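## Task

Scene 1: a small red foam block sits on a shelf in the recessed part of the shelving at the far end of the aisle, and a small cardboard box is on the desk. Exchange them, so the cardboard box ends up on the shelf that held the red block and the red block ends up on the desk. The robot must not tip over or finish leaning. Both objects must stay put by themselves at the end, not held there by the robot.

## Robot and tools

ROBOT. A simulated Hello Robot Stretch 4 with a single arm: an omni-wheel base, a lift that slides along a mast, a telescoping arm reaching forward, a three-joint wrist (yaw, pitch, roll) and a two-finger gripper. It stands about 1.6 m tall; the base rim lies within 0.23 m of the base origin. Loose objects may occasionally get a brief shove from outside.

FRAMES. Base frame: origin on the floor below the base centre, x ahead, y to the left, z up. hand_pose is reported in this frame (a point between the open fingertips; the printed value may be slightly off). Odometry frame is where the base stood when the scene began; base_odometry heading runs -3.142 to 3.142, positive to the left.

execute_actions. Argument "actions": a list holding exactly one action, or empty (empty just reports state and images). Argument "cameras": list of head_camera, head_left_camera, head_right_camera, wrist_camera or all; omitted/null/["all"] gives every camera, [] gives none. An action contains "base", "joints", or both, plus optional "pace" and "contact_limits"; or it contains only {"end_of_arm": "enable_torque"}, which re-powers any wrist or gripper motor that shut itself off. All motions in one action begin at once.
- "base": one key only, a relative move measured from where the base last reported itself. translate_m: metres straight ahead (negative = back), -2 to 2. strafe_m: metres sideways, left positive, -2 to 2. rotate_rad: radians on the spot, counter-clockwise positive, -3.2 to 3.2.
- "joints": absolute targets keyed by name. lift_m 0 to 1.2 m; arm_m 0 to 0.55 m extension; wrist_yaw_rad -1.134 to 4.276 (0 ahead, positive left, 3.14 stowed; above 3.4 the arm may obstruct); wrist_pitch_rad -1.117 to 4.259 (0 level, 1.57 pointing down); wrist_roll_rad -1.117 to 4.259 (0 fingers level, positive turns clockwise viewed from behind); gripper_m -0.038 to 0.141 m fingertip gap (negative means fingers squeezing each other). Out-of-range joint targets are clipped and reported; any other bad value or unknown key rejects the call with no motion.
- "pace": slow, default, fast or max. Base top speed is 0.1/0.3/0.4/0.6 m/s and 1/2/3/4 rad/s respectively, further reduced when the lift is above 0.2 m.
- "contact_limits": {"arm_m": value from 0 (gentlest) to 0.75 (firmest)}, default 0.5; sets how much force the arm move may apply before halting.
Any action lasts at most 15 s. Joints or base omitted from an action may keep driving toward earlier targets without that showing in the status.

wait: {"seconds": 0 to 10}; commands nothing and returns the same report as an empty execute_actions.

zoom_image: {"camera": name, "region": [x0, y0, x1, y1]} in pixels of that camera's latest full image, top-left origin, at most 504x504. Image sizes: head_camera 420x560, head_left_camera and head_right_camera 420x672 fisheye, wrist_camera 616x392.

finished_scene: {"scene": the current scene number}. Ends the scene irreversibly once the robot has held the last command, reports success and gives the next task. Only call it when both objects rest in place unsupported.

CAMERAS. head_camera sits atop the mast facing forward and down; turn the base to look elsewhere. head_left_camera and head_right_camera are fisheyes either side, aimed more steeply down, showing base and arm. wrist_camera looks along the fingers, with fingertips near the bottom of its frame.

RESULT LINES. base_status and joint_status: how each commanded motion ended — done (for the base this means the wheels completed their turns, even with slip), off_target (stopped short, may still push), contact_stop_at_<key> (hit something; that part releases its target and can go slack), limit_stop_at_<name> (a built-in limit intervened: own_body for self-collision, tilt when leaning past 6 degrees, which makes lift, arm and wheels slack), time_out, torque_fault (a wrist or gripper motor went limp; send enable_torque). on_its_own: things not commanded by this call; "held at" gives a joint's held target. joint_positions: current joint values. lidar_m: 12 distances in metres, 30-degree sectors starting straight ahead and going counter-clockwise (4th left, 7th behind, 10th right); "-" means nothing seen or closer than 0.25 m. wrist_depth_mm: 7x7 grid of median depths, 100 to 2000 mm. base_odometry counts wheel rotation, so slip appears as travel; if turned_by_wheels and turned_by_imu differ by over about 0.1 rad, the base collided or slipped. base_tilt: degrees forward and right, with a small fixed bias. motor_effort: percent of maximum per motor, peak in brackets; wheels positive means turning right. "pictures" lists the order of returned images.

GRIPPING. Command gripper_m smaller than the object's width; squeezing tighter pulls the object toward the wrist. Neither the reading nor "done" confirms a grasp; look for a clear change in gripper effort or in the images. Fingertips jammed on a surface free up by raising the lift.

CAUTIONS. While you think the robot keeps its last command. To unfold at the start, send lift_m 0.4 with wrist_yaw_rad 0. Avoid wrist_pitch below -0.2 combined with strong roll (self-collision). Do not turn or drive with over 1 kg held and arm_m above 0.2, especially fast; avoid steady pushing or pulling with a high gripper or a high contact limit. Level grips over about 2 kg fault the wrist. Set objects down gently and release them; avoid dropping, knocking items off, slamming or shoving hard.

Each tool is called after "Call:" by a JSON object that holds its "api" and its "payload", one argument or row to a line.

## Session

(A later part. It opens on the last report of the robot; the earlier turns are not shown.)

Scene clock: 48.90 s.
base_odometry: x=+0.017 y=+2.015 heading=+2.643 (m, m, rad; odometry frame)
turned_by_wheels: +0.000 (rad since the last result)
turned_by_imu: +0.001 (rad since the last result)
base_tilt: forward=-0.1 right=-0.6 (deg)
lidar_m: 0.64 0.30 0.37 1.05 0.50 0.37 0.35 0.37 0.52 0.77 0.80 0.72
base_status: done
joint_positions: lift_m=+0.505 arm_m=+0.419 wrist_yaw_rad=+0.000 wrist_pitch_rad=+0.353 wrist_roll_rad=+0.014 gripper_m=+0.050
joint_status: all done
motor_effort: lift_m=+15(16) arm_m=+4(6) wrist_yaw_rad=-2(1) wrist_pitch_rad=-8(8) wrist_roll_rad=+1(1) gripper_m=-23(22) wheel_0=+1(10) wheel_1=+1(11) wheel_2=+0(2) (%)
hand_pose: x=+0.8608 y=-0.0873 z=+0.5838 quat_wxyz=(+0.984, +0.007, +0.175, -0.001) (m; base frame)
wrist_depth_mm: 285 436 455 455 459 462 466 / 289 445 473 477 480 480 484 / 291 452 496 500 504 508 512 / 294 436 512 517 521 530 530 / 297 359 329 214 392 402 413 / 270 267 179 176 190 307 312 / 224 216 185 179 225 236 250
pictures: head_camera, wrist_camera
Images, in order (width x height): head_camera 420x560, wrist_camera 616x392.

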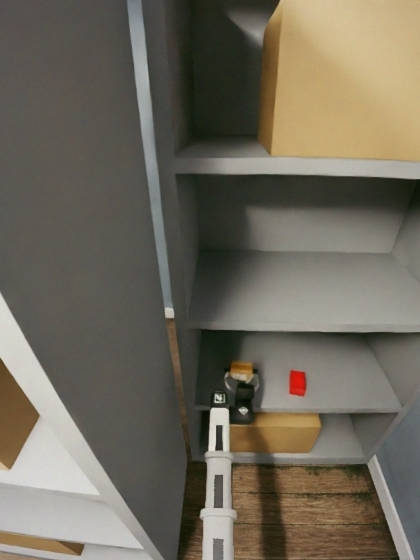

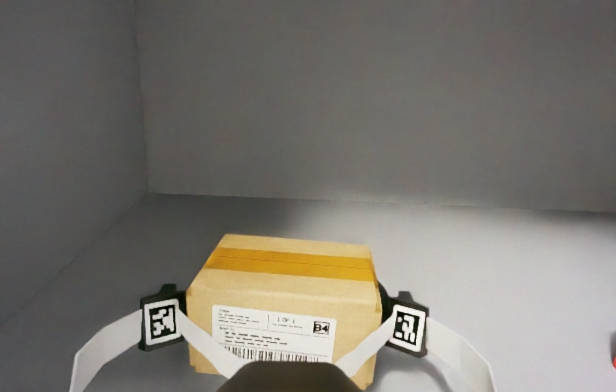

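Call:
{"api": "execute_actions", "payload": {
  "actions": [
    {"joints": {"lift_m": 0.482}, "pace": "slow"}
  ],
  "cameras": []
}}

Scene clock: 50.17 s.
base_odometry: x=+0.017 y=+2.015 heading=+2.643 (m, m, rad; odometry frame)
turned_by_wheels: +0.000 (rad since the last result)
turned_by_imu: +0.000 (rad since the last result)
base_tilt: forward=-0.1 right=-0.5 (deg)
lidar_m: 0.64 0.30 0.36 1.04 0.50 0.37 0.35 0.37 0.52 0.76 0.80 0.72
base_status: not commanded
joint_positions: lift_m=+0.482 arm_m=+0.419 wrist_yaw_rad=+0.000 wrist_pitch_rad=+0.353 wrist_roll_rad=+0.014 gripper_m=+0.050
joint_status: all done
motor_effort: lift_m=+15(14) arm_m=+5(5) wrist_yaw_rad=+3(1) wrist_pitch_rad=-9(9) wrist_roll_rad=+1(1) gripper_m=-23(22) wheel_0=+0(0) wheel_1=+1(1) wheel_2=+0(0) (%)
hand_pose: x=+0.8608 y=-0.0874 z=+0.5608 quat_wxyz=(+0.984, +0.007, +0.175, -0.001) (m; base frame)
wrist_depth_mm: 285 439 455 459 462 462 466 / 287 445 473 477 480 480 488 / 291 455 496 500 504 504 508 / 294 404 449 469 488 508 525 / 282 312 286 214 340 351 359 / 238 231 179 177 191 266 271 / 195 187 186 179 195 206 217
pictures: none
No camera images: the call's "cameras" was empty. Leave "cameras" out to get every camera's image.

Call:
{"api": "execute_actions", "payload": {
  "actions": [
    {"joints": {"gripper_m": 0.135}, "pace": "default"}
  ],
  "cameras": ["wrist_camera"]
}}

Scene clock: 52.13 s.
base_odometry: x=+0.017 y=+2.015 heading=+2.643 (m, m, rad; odometry frame)
turned_by_wheels: +0.000 (rad since the last result)
turned_by_imu: +0.000 (rad since the last result)
base_tilt: forward=+0.0 right=-0.6 (deg)
lidar_m: 0.62 0.30 0.38 1.03 0.50 0.37 0.34 0.37 0.54 0.77 0.81 0.73
base_status: not commanded
joint_positions: lift_m=+0.482 arm_m=+0.419 wrist_yaw_rad=+0.000 wrist_pitch_rad=+0.353 wrist_roll_rad=+0.014 gripper_m=+0.135
joint_status: all done
motor_effort: lift_m=+15(15) arm_m=+5(4) wrist_yaw_rad=-1(2) wrist_pitch_rad=-8(8) wrist_roll_rad=+1(1) gripper_m=-3(21) wheel_0=+0(0) wheel_1=+1(1) wheel_2=+0(0) (%)
hand_pose: x=+0.8608 y=-0.0874 z=+0.5609 quat_wxyz=(+0.984, +0.007, +0.175, -0.001) (m; base frame)
wrist_depth_mm: 285 439 455 459 462 462 466 / 289 449 477 477 480 484 488 / 291 455 496 500 500 508 512 / 294 407 452 473 492 508 525 / 282 314 286 223 340 351 359 / 239 203 191 189 197 256 273 / 196 195 196 146 204 207 217
pictures: wrist_camera
Images, in order (width x height): wrist_camera 616x392.

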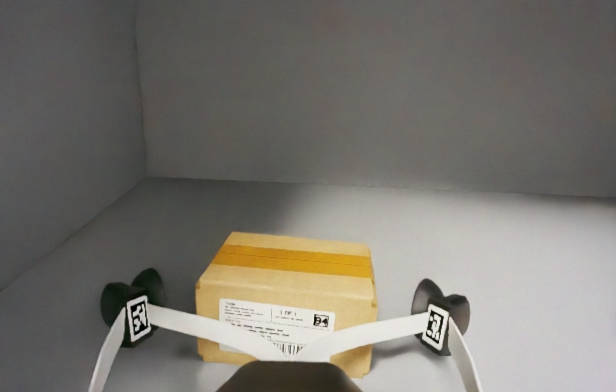

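Call:
{"api": "execute_actions", "payload": {
  "actions": [
    {"joints": {"arm_m": 0.24, "lift_m": 0.487}, "pace": "fast"}
  ],
  "cameras": []
}}

Call:
{"api": "execute_actions", "payload": {
  "actions": [
    {"base": {"strafe_m": -0.23}, "pace": "fast"}
  ],
  "cameras": ["head_camera", "wrist_camera"]
}}

Scene clock: 53.97 s.
base_odometry: x=+0.017 y=+2.015 heading=+2.643 (m, m, rad; odometry frame)
turned_by_wheels: +0.000 (rad since the last result)
turned_by_imu: +0.000 (rad since the last result)
base_tilt: forward=-0.1 right=-0.6 (deg)
lidar_m: 0.64 0.29 0.36 1.05 0.51 0.37 0.36 0.37 0.53 0.76 0.81 0.72
base_status: not commanded
joint_positions: lift_m=+0.487 arm_m=+0.241 wrist_yaw_rad=+0.000 wrist_pitch_rad=+0.352 wrist_roll_rad=+0.014 gripper_m=+0.135
joint_status: all done
motor_effort: lift_m=+21(20) arm_m=-4(6) wrist_yaw_rad=+1(1) wrist_pitch_rad=-7(8) wrist_roll_rad=+1(1) gripper_m=+2(2) wheel_0=+0(0) wheel_1=+1(1) wheel_2=+0(0) (%)
hand_pose: x=+0.6824 y=-0.0875 z=+0.5654 quat_wxyz=(+0.985, +0.007, +0.175, -0.001) (m; base frame)
wrist_depth_mm: 287 449 615 615 627 627 634 / 291 455 647 647 654 654 661 / 296 462 661 668 683 691 691 / 300 421 433 362 504 517 554 / 286 324 334 343 351 351 319 / 257 204 262 266 264 272 281 / 290 452 473 146 459 278 455
pictures: none
No camera images: the call's "cameras" was empty. Leave "cameras" out to get every camera's image.

Scene clock: 55.67 s.
base_odometry: x=+0.127 y=+2.217 heading=+2.642 (m, m, rad; odometry frame)
turned_by_wheels: +0.000 (rad since the last result)
turned_by_imu: +0.000 (rad since the last result)
base_tilt: forward=-0.1 right=-0.5 (deg)
lidar_m: 0.70 0.57 0.47 1.03 0.53 0.36 0.36 0.37 0.54 0.52 0.57 0.73
base_status: done
joint_positions: lift_m=+0.487 arm_m=+0.241 wrist_yaw_rad=+0.000 wrist_pitch_rad=+0.352 wrist_roll_rad=+0.014 gripper_m=+0.135
joint_status: not commanded
motor_effort: lift_m=+21(21) arm_m=-5(4) wrist_yaw_rad=+0(2) wrist_pitch_rad=-7(7) wrist_roll_rad=+1(1) gripper_m=+0(1) wheel_0=-1(14) wheel_1=+0(12) wheel_2=+0(1) (%)
hand_pose: x=+0.6825 y=-0.0874 z=+0.5655 quat_wxyz=(+0.985, +0.007, +0.175, -0.001) (m; base frame)
wrist_depth_mm: 597 603 615 615 615 627 597 / 621 627 640 640 647 654 591 / 621 647 661 668 676 683 591 / 347 418 469 421 512 530 539 / 315 324 329 306 353 364 370 / 254 203 260 265 259 267 281 / 430 424 433 154 442 274 530
pictures: head_camera, wrist_camera
Images, in order (width x height): head_camera 420x560, wrist_camera 616x392.

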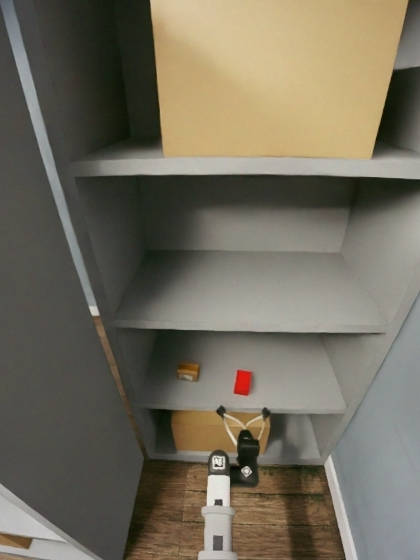

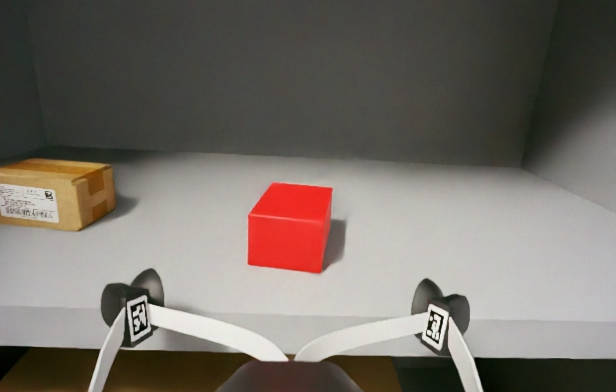

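Call:
{"api": "execute_actions", "payload": {
  "actions": [
    {"joints": {"arm_m": 0.365, "lift_m": 0.481, "gripper_m": 0.11}, "pace": "fast"}
  ],
  "cameras": ["wrist_camera"]
}}

Scene clock: 57.30 s.
base_odometry: x=+0.127 y=+2.217 heading=+2.642 (m, m, rad; odometry frame)
turned_by_wheels: +0.000 (rad since the last result)
turned_by_imu: +0.000 (rad since the last result)
base_tilt: forward=-0.1 right=-0.6 (deg)
lidar_m: 0.69 0.57 0.46 1.03 0.50 0.38 0.36 0.38 0.53 0.54 0.56 0.73
base_status: not commanded
joint_positions: lift_m=+0.481 arm_m=+0.364 wrist_yaw_rad=+0.000 wrist_pitch_rad=+0.352 wrist_roll_rad=+0.014 gripper_m=+0.110
joint_status: all done
motor_effort: lift_m=+15(19) arm_m=+4(4) wrist_yaw_rad=-2(2) wrist_pitch_rad=-7(7) wrist_roll_rad=+1(1) gripper_m=-2(0) wheel_0=-1(1) wheel_1=+0(0) wheel_2=+0(0) (%)
hand_pose: x=+0.8059 y=-0.0874 z=+0.5600 quat_wxyz=(+0.985, +0.007, +0.175, -0.001) (m; base frame)
wrist_depth_mm: 496 496 500 504 504 512 512 / 512 521 521 530 525 535 535 / 535 539 549 549 554 559 559 / 418 436 452 469 488 508 521 / 276 314 320 233 340 349 359 / 238 214 187 182 211 265 272 / 196 191 194 149 204 207 216
pictures: wrist_camera
Images, in order (width x height): wrist_camera 616x392.

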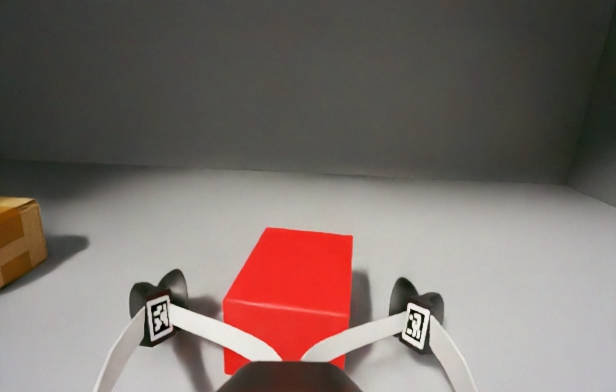

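Call:
{"api": "execute_actions", "payload": {
  "actions": [
    {"joints": {"gripper_m": 0.02}, "pace": "default"}
  ],
  "cameras": ["wrist_camera"]
}}

Scene clock: 59.13 s.
base_odometry: x=+0.127 y=+2.217 heading=+2.642 (m, m, rad; odometry frame)
turned_by_wheels: +0.000 (rad since the last result)
turned_by_imu: +0.000 (rad since the last result)
base_tilt: forward=-0.1 right=-0.6 (deg)
lidar_m: 0.70 0.55 0.48 1.03 0.52 0.37 0.36 0.38 0.54 0.53 0.57 0.73
base_status: not commanded
joint_positions: lift_m=+0.481 arm_m=+0.364 wrist_yaw_rad=+0.000 wrist_pitch_rad=+0.352 wrist_roll_rad=+0.014 gripper_m=+0.020
joint_status: all done
motor_effort: lift_m=+15(15) arm_m=+5(5) wrist_yaw_rad=+0(1) wrist_pitch_rad=-7(7) wrist_roll_rad=+1(1) gripper_m=-21(21) wheel_0=-1(1) wheel_1=+0(0) wheel_2=+0(0) (%)
hand_pose: x=+0.8059 y=-0.0874 z=+0.5600 quat_wxyz=(+0.985, +0.007, +0.175, -0.001) (m; base frame)
wrist_depth_mm: 492 496 500 500 504 512 517 / 512 512 521 521 530 535 535 / 539 539 544 549 554 559 559 / 418 433 452 469 488 508 525 / 276 310 304 224 338 349 357 / 238 242 178 172 210 266 271 / 196 185 180 169 196 206 216
pictures: wrist_camera
Images, in order (width x height): wrist_camera 616x392.

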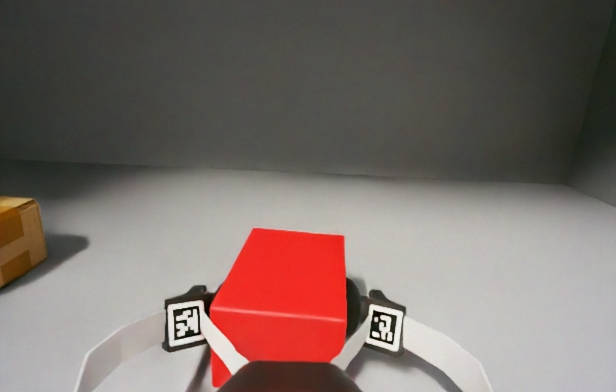

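Call:
{"api": "execute_actions", "payload": {
  "actions": [
    {"base": {"translate_m": -0.06}, "joints": {"lift_m": 0.53, "arm_m": 0.0}, "pace": "fast"}
  ],
  "cameras": ["wrist_camera"]
}}

Scene clock: 62.60 s.
base_odometry: x=+0.180 y=+2.189 heading=+2.642 (m, m, rad; odometry frame)
turned_by_wheels: -0.001 (rad since the last result)
turned_by_imu: +0.000 (rad since the last result)
base_tilt: forward=-0.1 right=-0.5 (deg)
lidar_m: 0.76 0.56 0.51 1.15 0.44 0.31 0.29 0.32 0.44 0.53 0.57 0.79
base_status: done
joint_positions: lift_m=+0.530 arm_m=+0.002 wrist_yaw_rad=+0.000 wrist_pitch_rad=+0.353 wrist_roll_rad=+0.014 gripper_m=+0.020
joint_status: all done
motor_effort: lift_m=+22(24) arm_m=-4(6) wrist_yaw_rad=+1(1) wrist_pitch_rad=-8(8) wrist_roll_rad=+1(0) gripper_m=-22(22) wheel_0=-2(9) wheel_1=-3(11) wheel_2=-2(11) (%)
hand_pose: x=+0.4433 y=-0.0875 z=+0.6083 quat_wxyz=(+0.984, +0.007, +0.175, -0.001) (m; base frame)
wrist_depth_mm: 647 866 878 891 904 842 585 / 654 904 917 931 931 831 585 / 661 878 931 960 976 831 580 / 559 580 597 621 647 676 580 / 676 854 768 225 1078 759 585 / 676 627 178 172 210 798 621 / 676 634 180 169 854 699 627
pictures: wrist_camera
Images, in order (width x height): wrist_camera 616x392.

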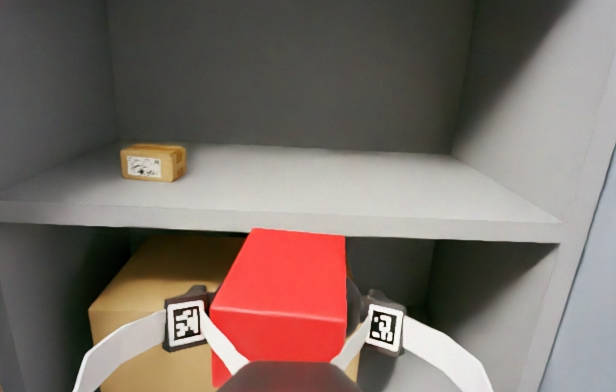

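Call:
{"api": "execute_actions", "payload": {
  "actions": [
    {"base": {"rotate_rad": 1.6}, "joints": {"lift_m": 0.3, "wrist_pitch_rad": 0.85}, "pace": "default"}
  ],
  "cameras": ["head_camera", "head_left_camera"]
}}

Scene clock: 64.83 s.
base_odometry: x=+0.180 y=+2.189 heading=-2.042 (m, m, rad; odometry frame)
turned_by_wheels: +1.600 (rad since the last result)
turned_by_imu: +1.572 (rad since the last result)
base_tilt: forward=-0.1 right=-0.5 (deg)
lidar_m: 1.07 0.43 0.30 0.30 0.32 0.44 0.54 0.56 0.78 0.74 0.54 0.50
base_status: done
joint_positions: lift_m=+0.300 arm_m=+0.002 wrist_yaw_rad=+0.000 wrist_pitch_rad=+0.851 wrist_roll_rad=+0.014 gripper_m=+0.020
joint_status: all done
motor_effort: lift_m=+15(21) arm_m=-4(4) wrist_yaw_rad=-1(2) wrist_pitch_rad=-4(1) wrist_roll_rad=+1(1) gripper_m=-22(22) wheel_0=-2(8) wheel_1=-2(9) wheel_2=-2(11) (%)
hand_pose: x=+0.3627 y=-0.0874 z=+0.2615 quat_wxyz=(+0.911, +0.006, +0.413, -0.003) (m; base frame)
wrist_depth_mm: 591 878 1008 1025 946 549 525 / 603 788 831 854 820 603 585 / 585 691 715 715 715 634 627 / 569 609 621 634 640 554 564 / 525 539 539 225 569 496 477 / 477 484 178 172 210 452 340 / 430 421 181 169 439 410 407
pictures: head_camera, head_left_camera
Images, in order (width x height): head_camera 420x560, head_left_camera 420x672.

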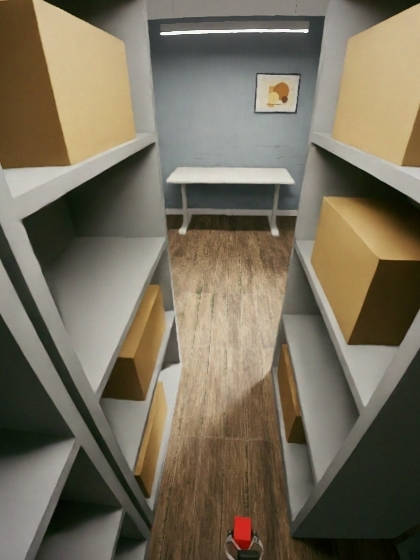

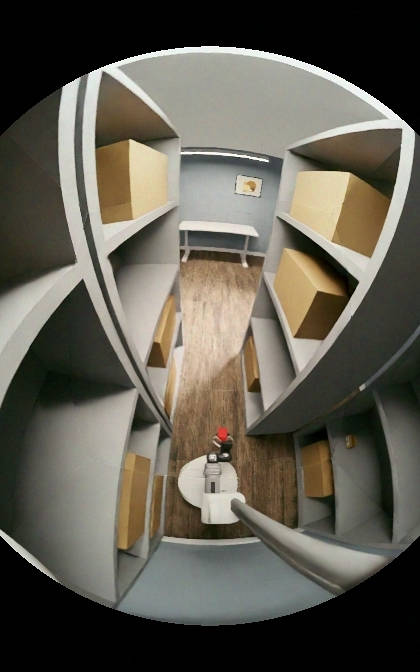

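Call:
{"api": "execute_actions", "payload": {
  "actions": [
    {"base": {"rotate_rad": -0.04}, "joints": {"wrist_pitch_rad": 0.6}, "pace": "fast"}
  ],
  "cameras": ["head_camera"]
}}

Scene clock: 65.93 s.
base_odometry: x=+0.180 y=+2.189 heading=-2.082 (m, m, rad; odometry frame)
turned_by_wheels: -0.040 (rad since the last result)
turned_by_imu: -0.039 (rad since the last result)
base_tilt: forward=-0.1 right=-0.6 (deg)
lidar_m: 1.19 0.44 0.30 0.29 0.32 0.43 0.53 0.58 0.76 0.76 0.59 0.49
base_status: done
joint_positions: lift_m=+0.300 arm_m=+0.002 wrist_yaw_rad=+0.000 wrist_pitch_rad=+0.603 wrist_roll_rad=+0.014 gripper_m=+0.020
joint_status: all done
motor_effort: lift_m=+14(15) arm_m=-4(4) wrist_yaw_rad=-1(1) wrist_pitch_rad=-9(15) wrist_roll_rad=+1(1) gripper_m=-24(21) wheel_0=+0(5) wheel_1=+0(7) wheel_2=-1(6) (%)
hand_pose: x=+0.4102 y=-0.0874 z=+0.3149 quat_wxyz=(+0.955, +0.007, +0.297, -0.002) (m; base frame)
wrist_depth_mm: 904 1863 - - 946 904 917 / 661 1042 1499 1537 831 564 569 / 661 991 1078 1138 820 591 603 / 661 831 854 878 768 654 661 / 640 691 683 226 691 640 647 / 574 585 178 172 210 535 508 / 508 488 181 169 517 452 297
pictures: head_camera
Images, in order (width x height): head_camera 420x560.

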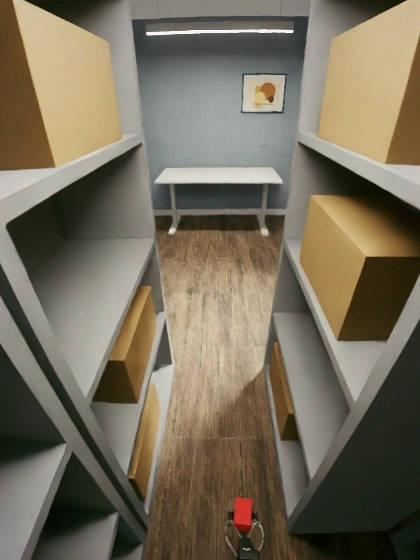

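Call:
{"api": "execute_actions", "payload": {
  "actions": [
    {"base": {"translate_m": 1.0}, "joints": {"wrist_pitch_rad": 0.35, "lift_m": 0.2}, "pace": "max"}
  ],
  "cameras": []
}}

Scene clock: 69.37 s.
base_odometry: x=-0.309 y=+1.316 heading=-2.081 (m, m, rad; odometry frame)
turned_by_wheels: +0.001 (rad since the last result)
turned_by_imu: -0.002 (rad since the last result)
base_tilt: forward=-0.1 right=-0.6 (deg)
lidar_m: 2.42 0.45 0.32 0.30 0.31 0.45 1.21 0.44 0.30 0.27 0.30 0.40
base_status: done
joint_positions: lift_m=+0.200 arm_m=+0.002 wrist_yaw_rad=+0.000 wrist_pitch_rad=+0.353 wrist_roll_rad=+0.014 gripper_m=+0.020
joint_status: all done
motor_effort: lift_m=+17(16) arm_m=-4(4) wrist_yaw_rad=+2(1) wrist_pitch_rad=-8(15) wrist_roll_rad=+0(1) gripper_m=-21(21) wheel_0=+2(7) wheel_1=+3(10) wheel_2=+3(12) (%)
hand_pose: x=+0.4433 y=-0.0874 z=+0.2787 quat_wxyz=(+0.984, +0.007, +0.175, -0.001) (m; base frame)
wrist_depth_mm: - - - - - - - / - - - - - - - / 1756 1863 - - - - - / 1098 1160 1205 1255 1281 1336 1397 / 809 831 809 225 904 931 946 / 634 647 178 173 210 715 723 / 525 496 181 169 521 549 574
pictures: none
No camera images: the call's "cameras" was empty. Leave "cameras" out to get every camera's image.

Call:
{"api": "execute_actions", "payload": {
  "actions": [
    {"base": {"translate_m": 1.97}, "joints": {"lift_m": 0.705, "arm_m": 0.08}, "pace": "max"}
  ],
  "cameras": ["head_camera", "wrist_camera"]
}}

Scene clock: 74.77 s.
base_odometry: x=-1.271 y=-0.403 heading=-2.081 (m, m, rad; odometry frame)
turned_by_wheels: +0.000 (rad since the last result)
turned_by_imu: -0.003 (rad since the last result)
base_tilt: forward=-0.1 right=-0.5 (deg)
lidar_m: 0.45 0.49 0.66 1.89 1.95 1.72 1.66 1.70 1.90 1.81 0.66 0.49
base_status: done
joint_positions: lift_m=+0.705 arm_m=+0.079 wrist_yaw_rad=+0.000 wrist_pitch_rad=+0.352 wrist_roll_rad=+0.014 gripper_m=+0.020
joint_status: all done
motor_effort: lift_m=+21(24) arm_m=+4(5) wrist_yaw_rad=+2(3) wrist_pitch_rad=-9(8) wrist_roll_rad=+1(1) gripper_m=-23(21) wheel_0=+0(11) wheel_1=+1(8) wheel_2=+2(17) (%)
hand_pose: x=+0.5209 y=-0.0874 z=+0.7835 quat_wxyz=(+0.984, +0.007, +0.175, -0.001) (m; base frame)
wrist_depth_mm: 831 842 854 866 866 878 891 / 866 878 891 904 904 917 931 / 842 891 904 917 946 946 991 / 521 544 564 585 609 634 661 / 379 392 382 226 424 436 452 / 298 304 178 172 211 332 338 / 245 232 181 169 246 258 273
pictures: head_camera, wrist_camera
Images, in order (width x height): head_camera 420x560, wrist_camera 616x392.

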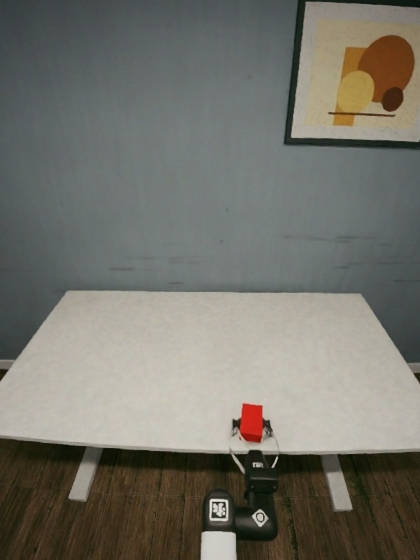

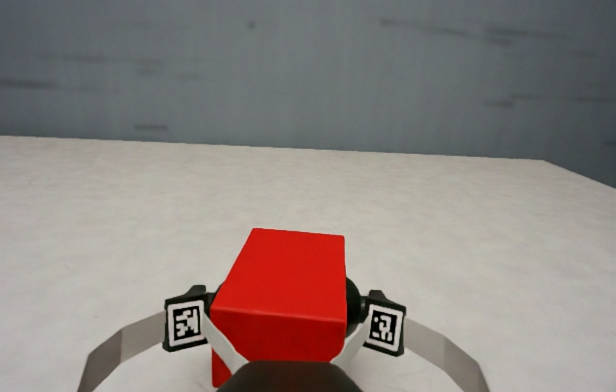

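Call:
{"api": "execute_actions", "payload": {
  "actions": [
    {"joints": {"lift_m": 0.67, "arm_m": 0.28}, "pace": "fast"}
  ],
  "cameras": []
}}

Scene clock: 76.40 s.
base_odometry: x=-1.271 y=-0.403 heading=-2.081 (m, m, rad; odometry frame)
turned_by_wheels: +0.000 (rad since the last result)
turned_by_imu: +0.000 (rad since the last result)
base_tilt: forward=-0.1 right=-0.6 (deg)
lidar_m: 0.46 0.48 0.66 1.86 1.95 1.70 1.67 1.71 1.91 1.79 0.66 0.48
base_status: not commanded
joint_positions: lift_m=+0.670 arm_m=+0.279 wrist_yaw_rad=+0.000 wrist_pitch_rad=+0.352 wrist_roll_rad=+0.014 gripper_m=+0.020
joint_status: all done
motor_effort: lift_m=+15(21) arm_m=+4(6) wrist_yaw_rad=-1(0) wrist_pitch_rad=-8(8) wrist_roll_rad=+0(1) gripper_m=-23(23) wheel_0=+0(0) wheel_1=+1(1) wheel_2=+2(2) (%)
hand_pose: x=+0.7209 y=-0.0874 z=+0.7489 quat_wxyz=(+0.984, +0.007, +0.175, -0.001) (m; base frame)
wrist_depth_mm: 654 654 668 676 683 699 699 / 683 691 699 715 723 723 732 / 691 707 715 732 741 759 768 / 424 439 459 477 496 517 539 / 309 317 310 225 345 353 362 / 242 247 178 172 210 270 276 / 199 188 180 169 200 210 220
pictures: none
No camera images: the call's "cameras" was empty. Leave "cameras" out to get every camera's image.

Call:
{"api": "execute_actions", "payload": {
  "actions": [
    {"joints": {"lift_m": 0.668, "gripper_m": 0.1}, "pace": "default"}
  ],
  "cameras": ["wrist_camera"]
}}

Call:
{"api": "execute_actions", "payload": {
  "actions": [
    {"joints": {"lift_m": 0.69, "arm_m": 0.14}, "pace": "fast"}
  ],
  "cameras": ["head_camera", "wrist_camera"]
}}

Scene clock: 78.20 s.
base_odometry: x=-1.271 y=-0.403 heading=-2.081 (m, m, rad; odometry frame)
turned_by_wheels: +0.000 (rad since the last result)
turned_by_imu: +0.000 (rad since the last result)
base_tilt: forward=+0.0 right=-0.5 (deg)
lidar_m: 0.47 0.47 0.65 1.85 1.94 1.72 1.68 1.71 1.91 1.82 0.67 0.49
base_status: not commanded
joint_positions: lift_m=+0.668 arm_m=+0.279 wrist_yaw_rad=+0.000 wrist_pitch_rad=+0.352 wrist_roll_rad=+0.014 gripper_m=+0.100
joint_status: all done
motor_effort: lift_m=+15(15) arm_m=+5(4) wrist_yaw_rad=-1(1) wrist_pitch_rad=-7(6) wrist_roll_rad=+1(1) gripper_m=-2(25) wheel_0=+0(0) wheel_1=+1(1) wheel_2=+2(2) (%)
hand_pose: x=+0.7209 y=-0.0874 z=+0.7469 quat_wxyz=(+0.984, +0.007, +0.175, -0.001) (m; base frame)
wrist_depth_mm: 654 661 668 676 683 691 707 / 676 683 699 707 723 732 741 / 699 707 723 732 741 759 768 / 421 436 455 469 488 508 535 / 304 312 319 234 342 351 362 / 239 224 193 182 218 266 272 / 197 193 195 147 204 208 218
pictures: wrist_camera
Images, in order (width x height): wrist_camera 616x392.

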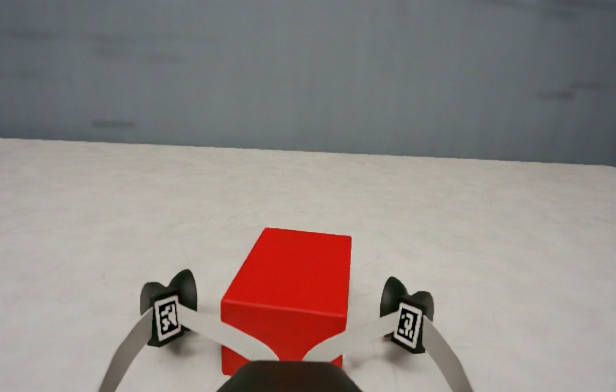

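Scene clock: 79.47 s.
base_odometry: x=-1.271 y=-0.403 heading=-2.081 (m, m, rad; odometry frame)
turned_by_wheels: +0.000 (rad since the last result)
turned_by_imu: +0.000 (rad since the last result)
base_tilt: forward=-0.1 right=-0.6 (deg)
lidar_m: 0.46 0.48 0.66 1.87 1.96 1.71 1.66 1.72 1.91 1.82 0.66 0.48
base_status: not commanded
joint_positions: lift_m=+0.690 arm_m=+0.141 wrist_yaw_rad=+0.000 wrist_pitch_rad=+0.352 wrist_roll_rad=+0.014 gripper_m=+0.100
joint_status: all done
motor_effort: lift_m=+21(23) arm_m=-4(3) wrist_yaw_rad=+2(2) wrist_pitch_rad=-7(8) wrist_roll_rad=+1(1) gripper_m=-1(4) wheel_0=+0(0) wheel_1=+1(1) wheel_2=+2(2) (%)
hand_pose: x=+0.5824 y=-0.0875 z=+0.7684 quat_wxyz=(+0.985, +0.007, +0.175, -0.001) (m; base frame)
wrist_depth_mm: 768 778 788 798 809 820 831 / 809 809 831 842 854 866 878 / 768 831 854 854 878 904 904 / 480 500 517 535 559 585 609 / 349 357 364 327 392 402 413 / 273 255 276 293 218 306 310 / 225 221 224 147 233 238 249
pictures: head_camera, wrist_camera
Images, in order (width x height): head_camera 420x560, wrist_camera 616x392.

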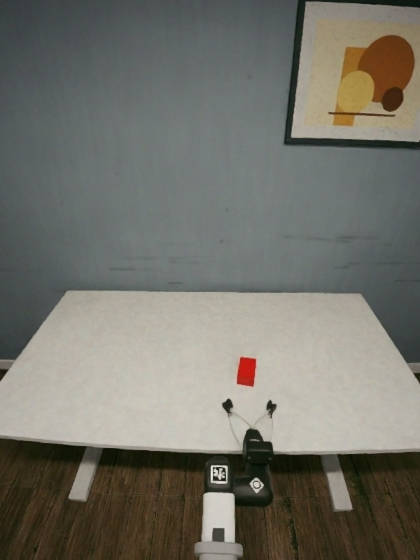

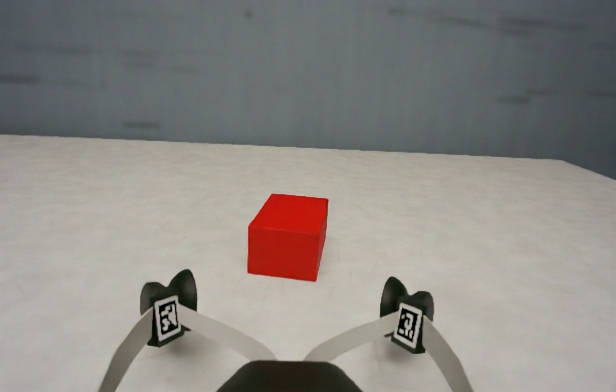

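The block is on the desk and the box is on the shelf, so I'm ending scene 1.

Call:
{"api": "finished_scene", "payload": {
  "scene": 1
}}

The scene is finished: the task was done.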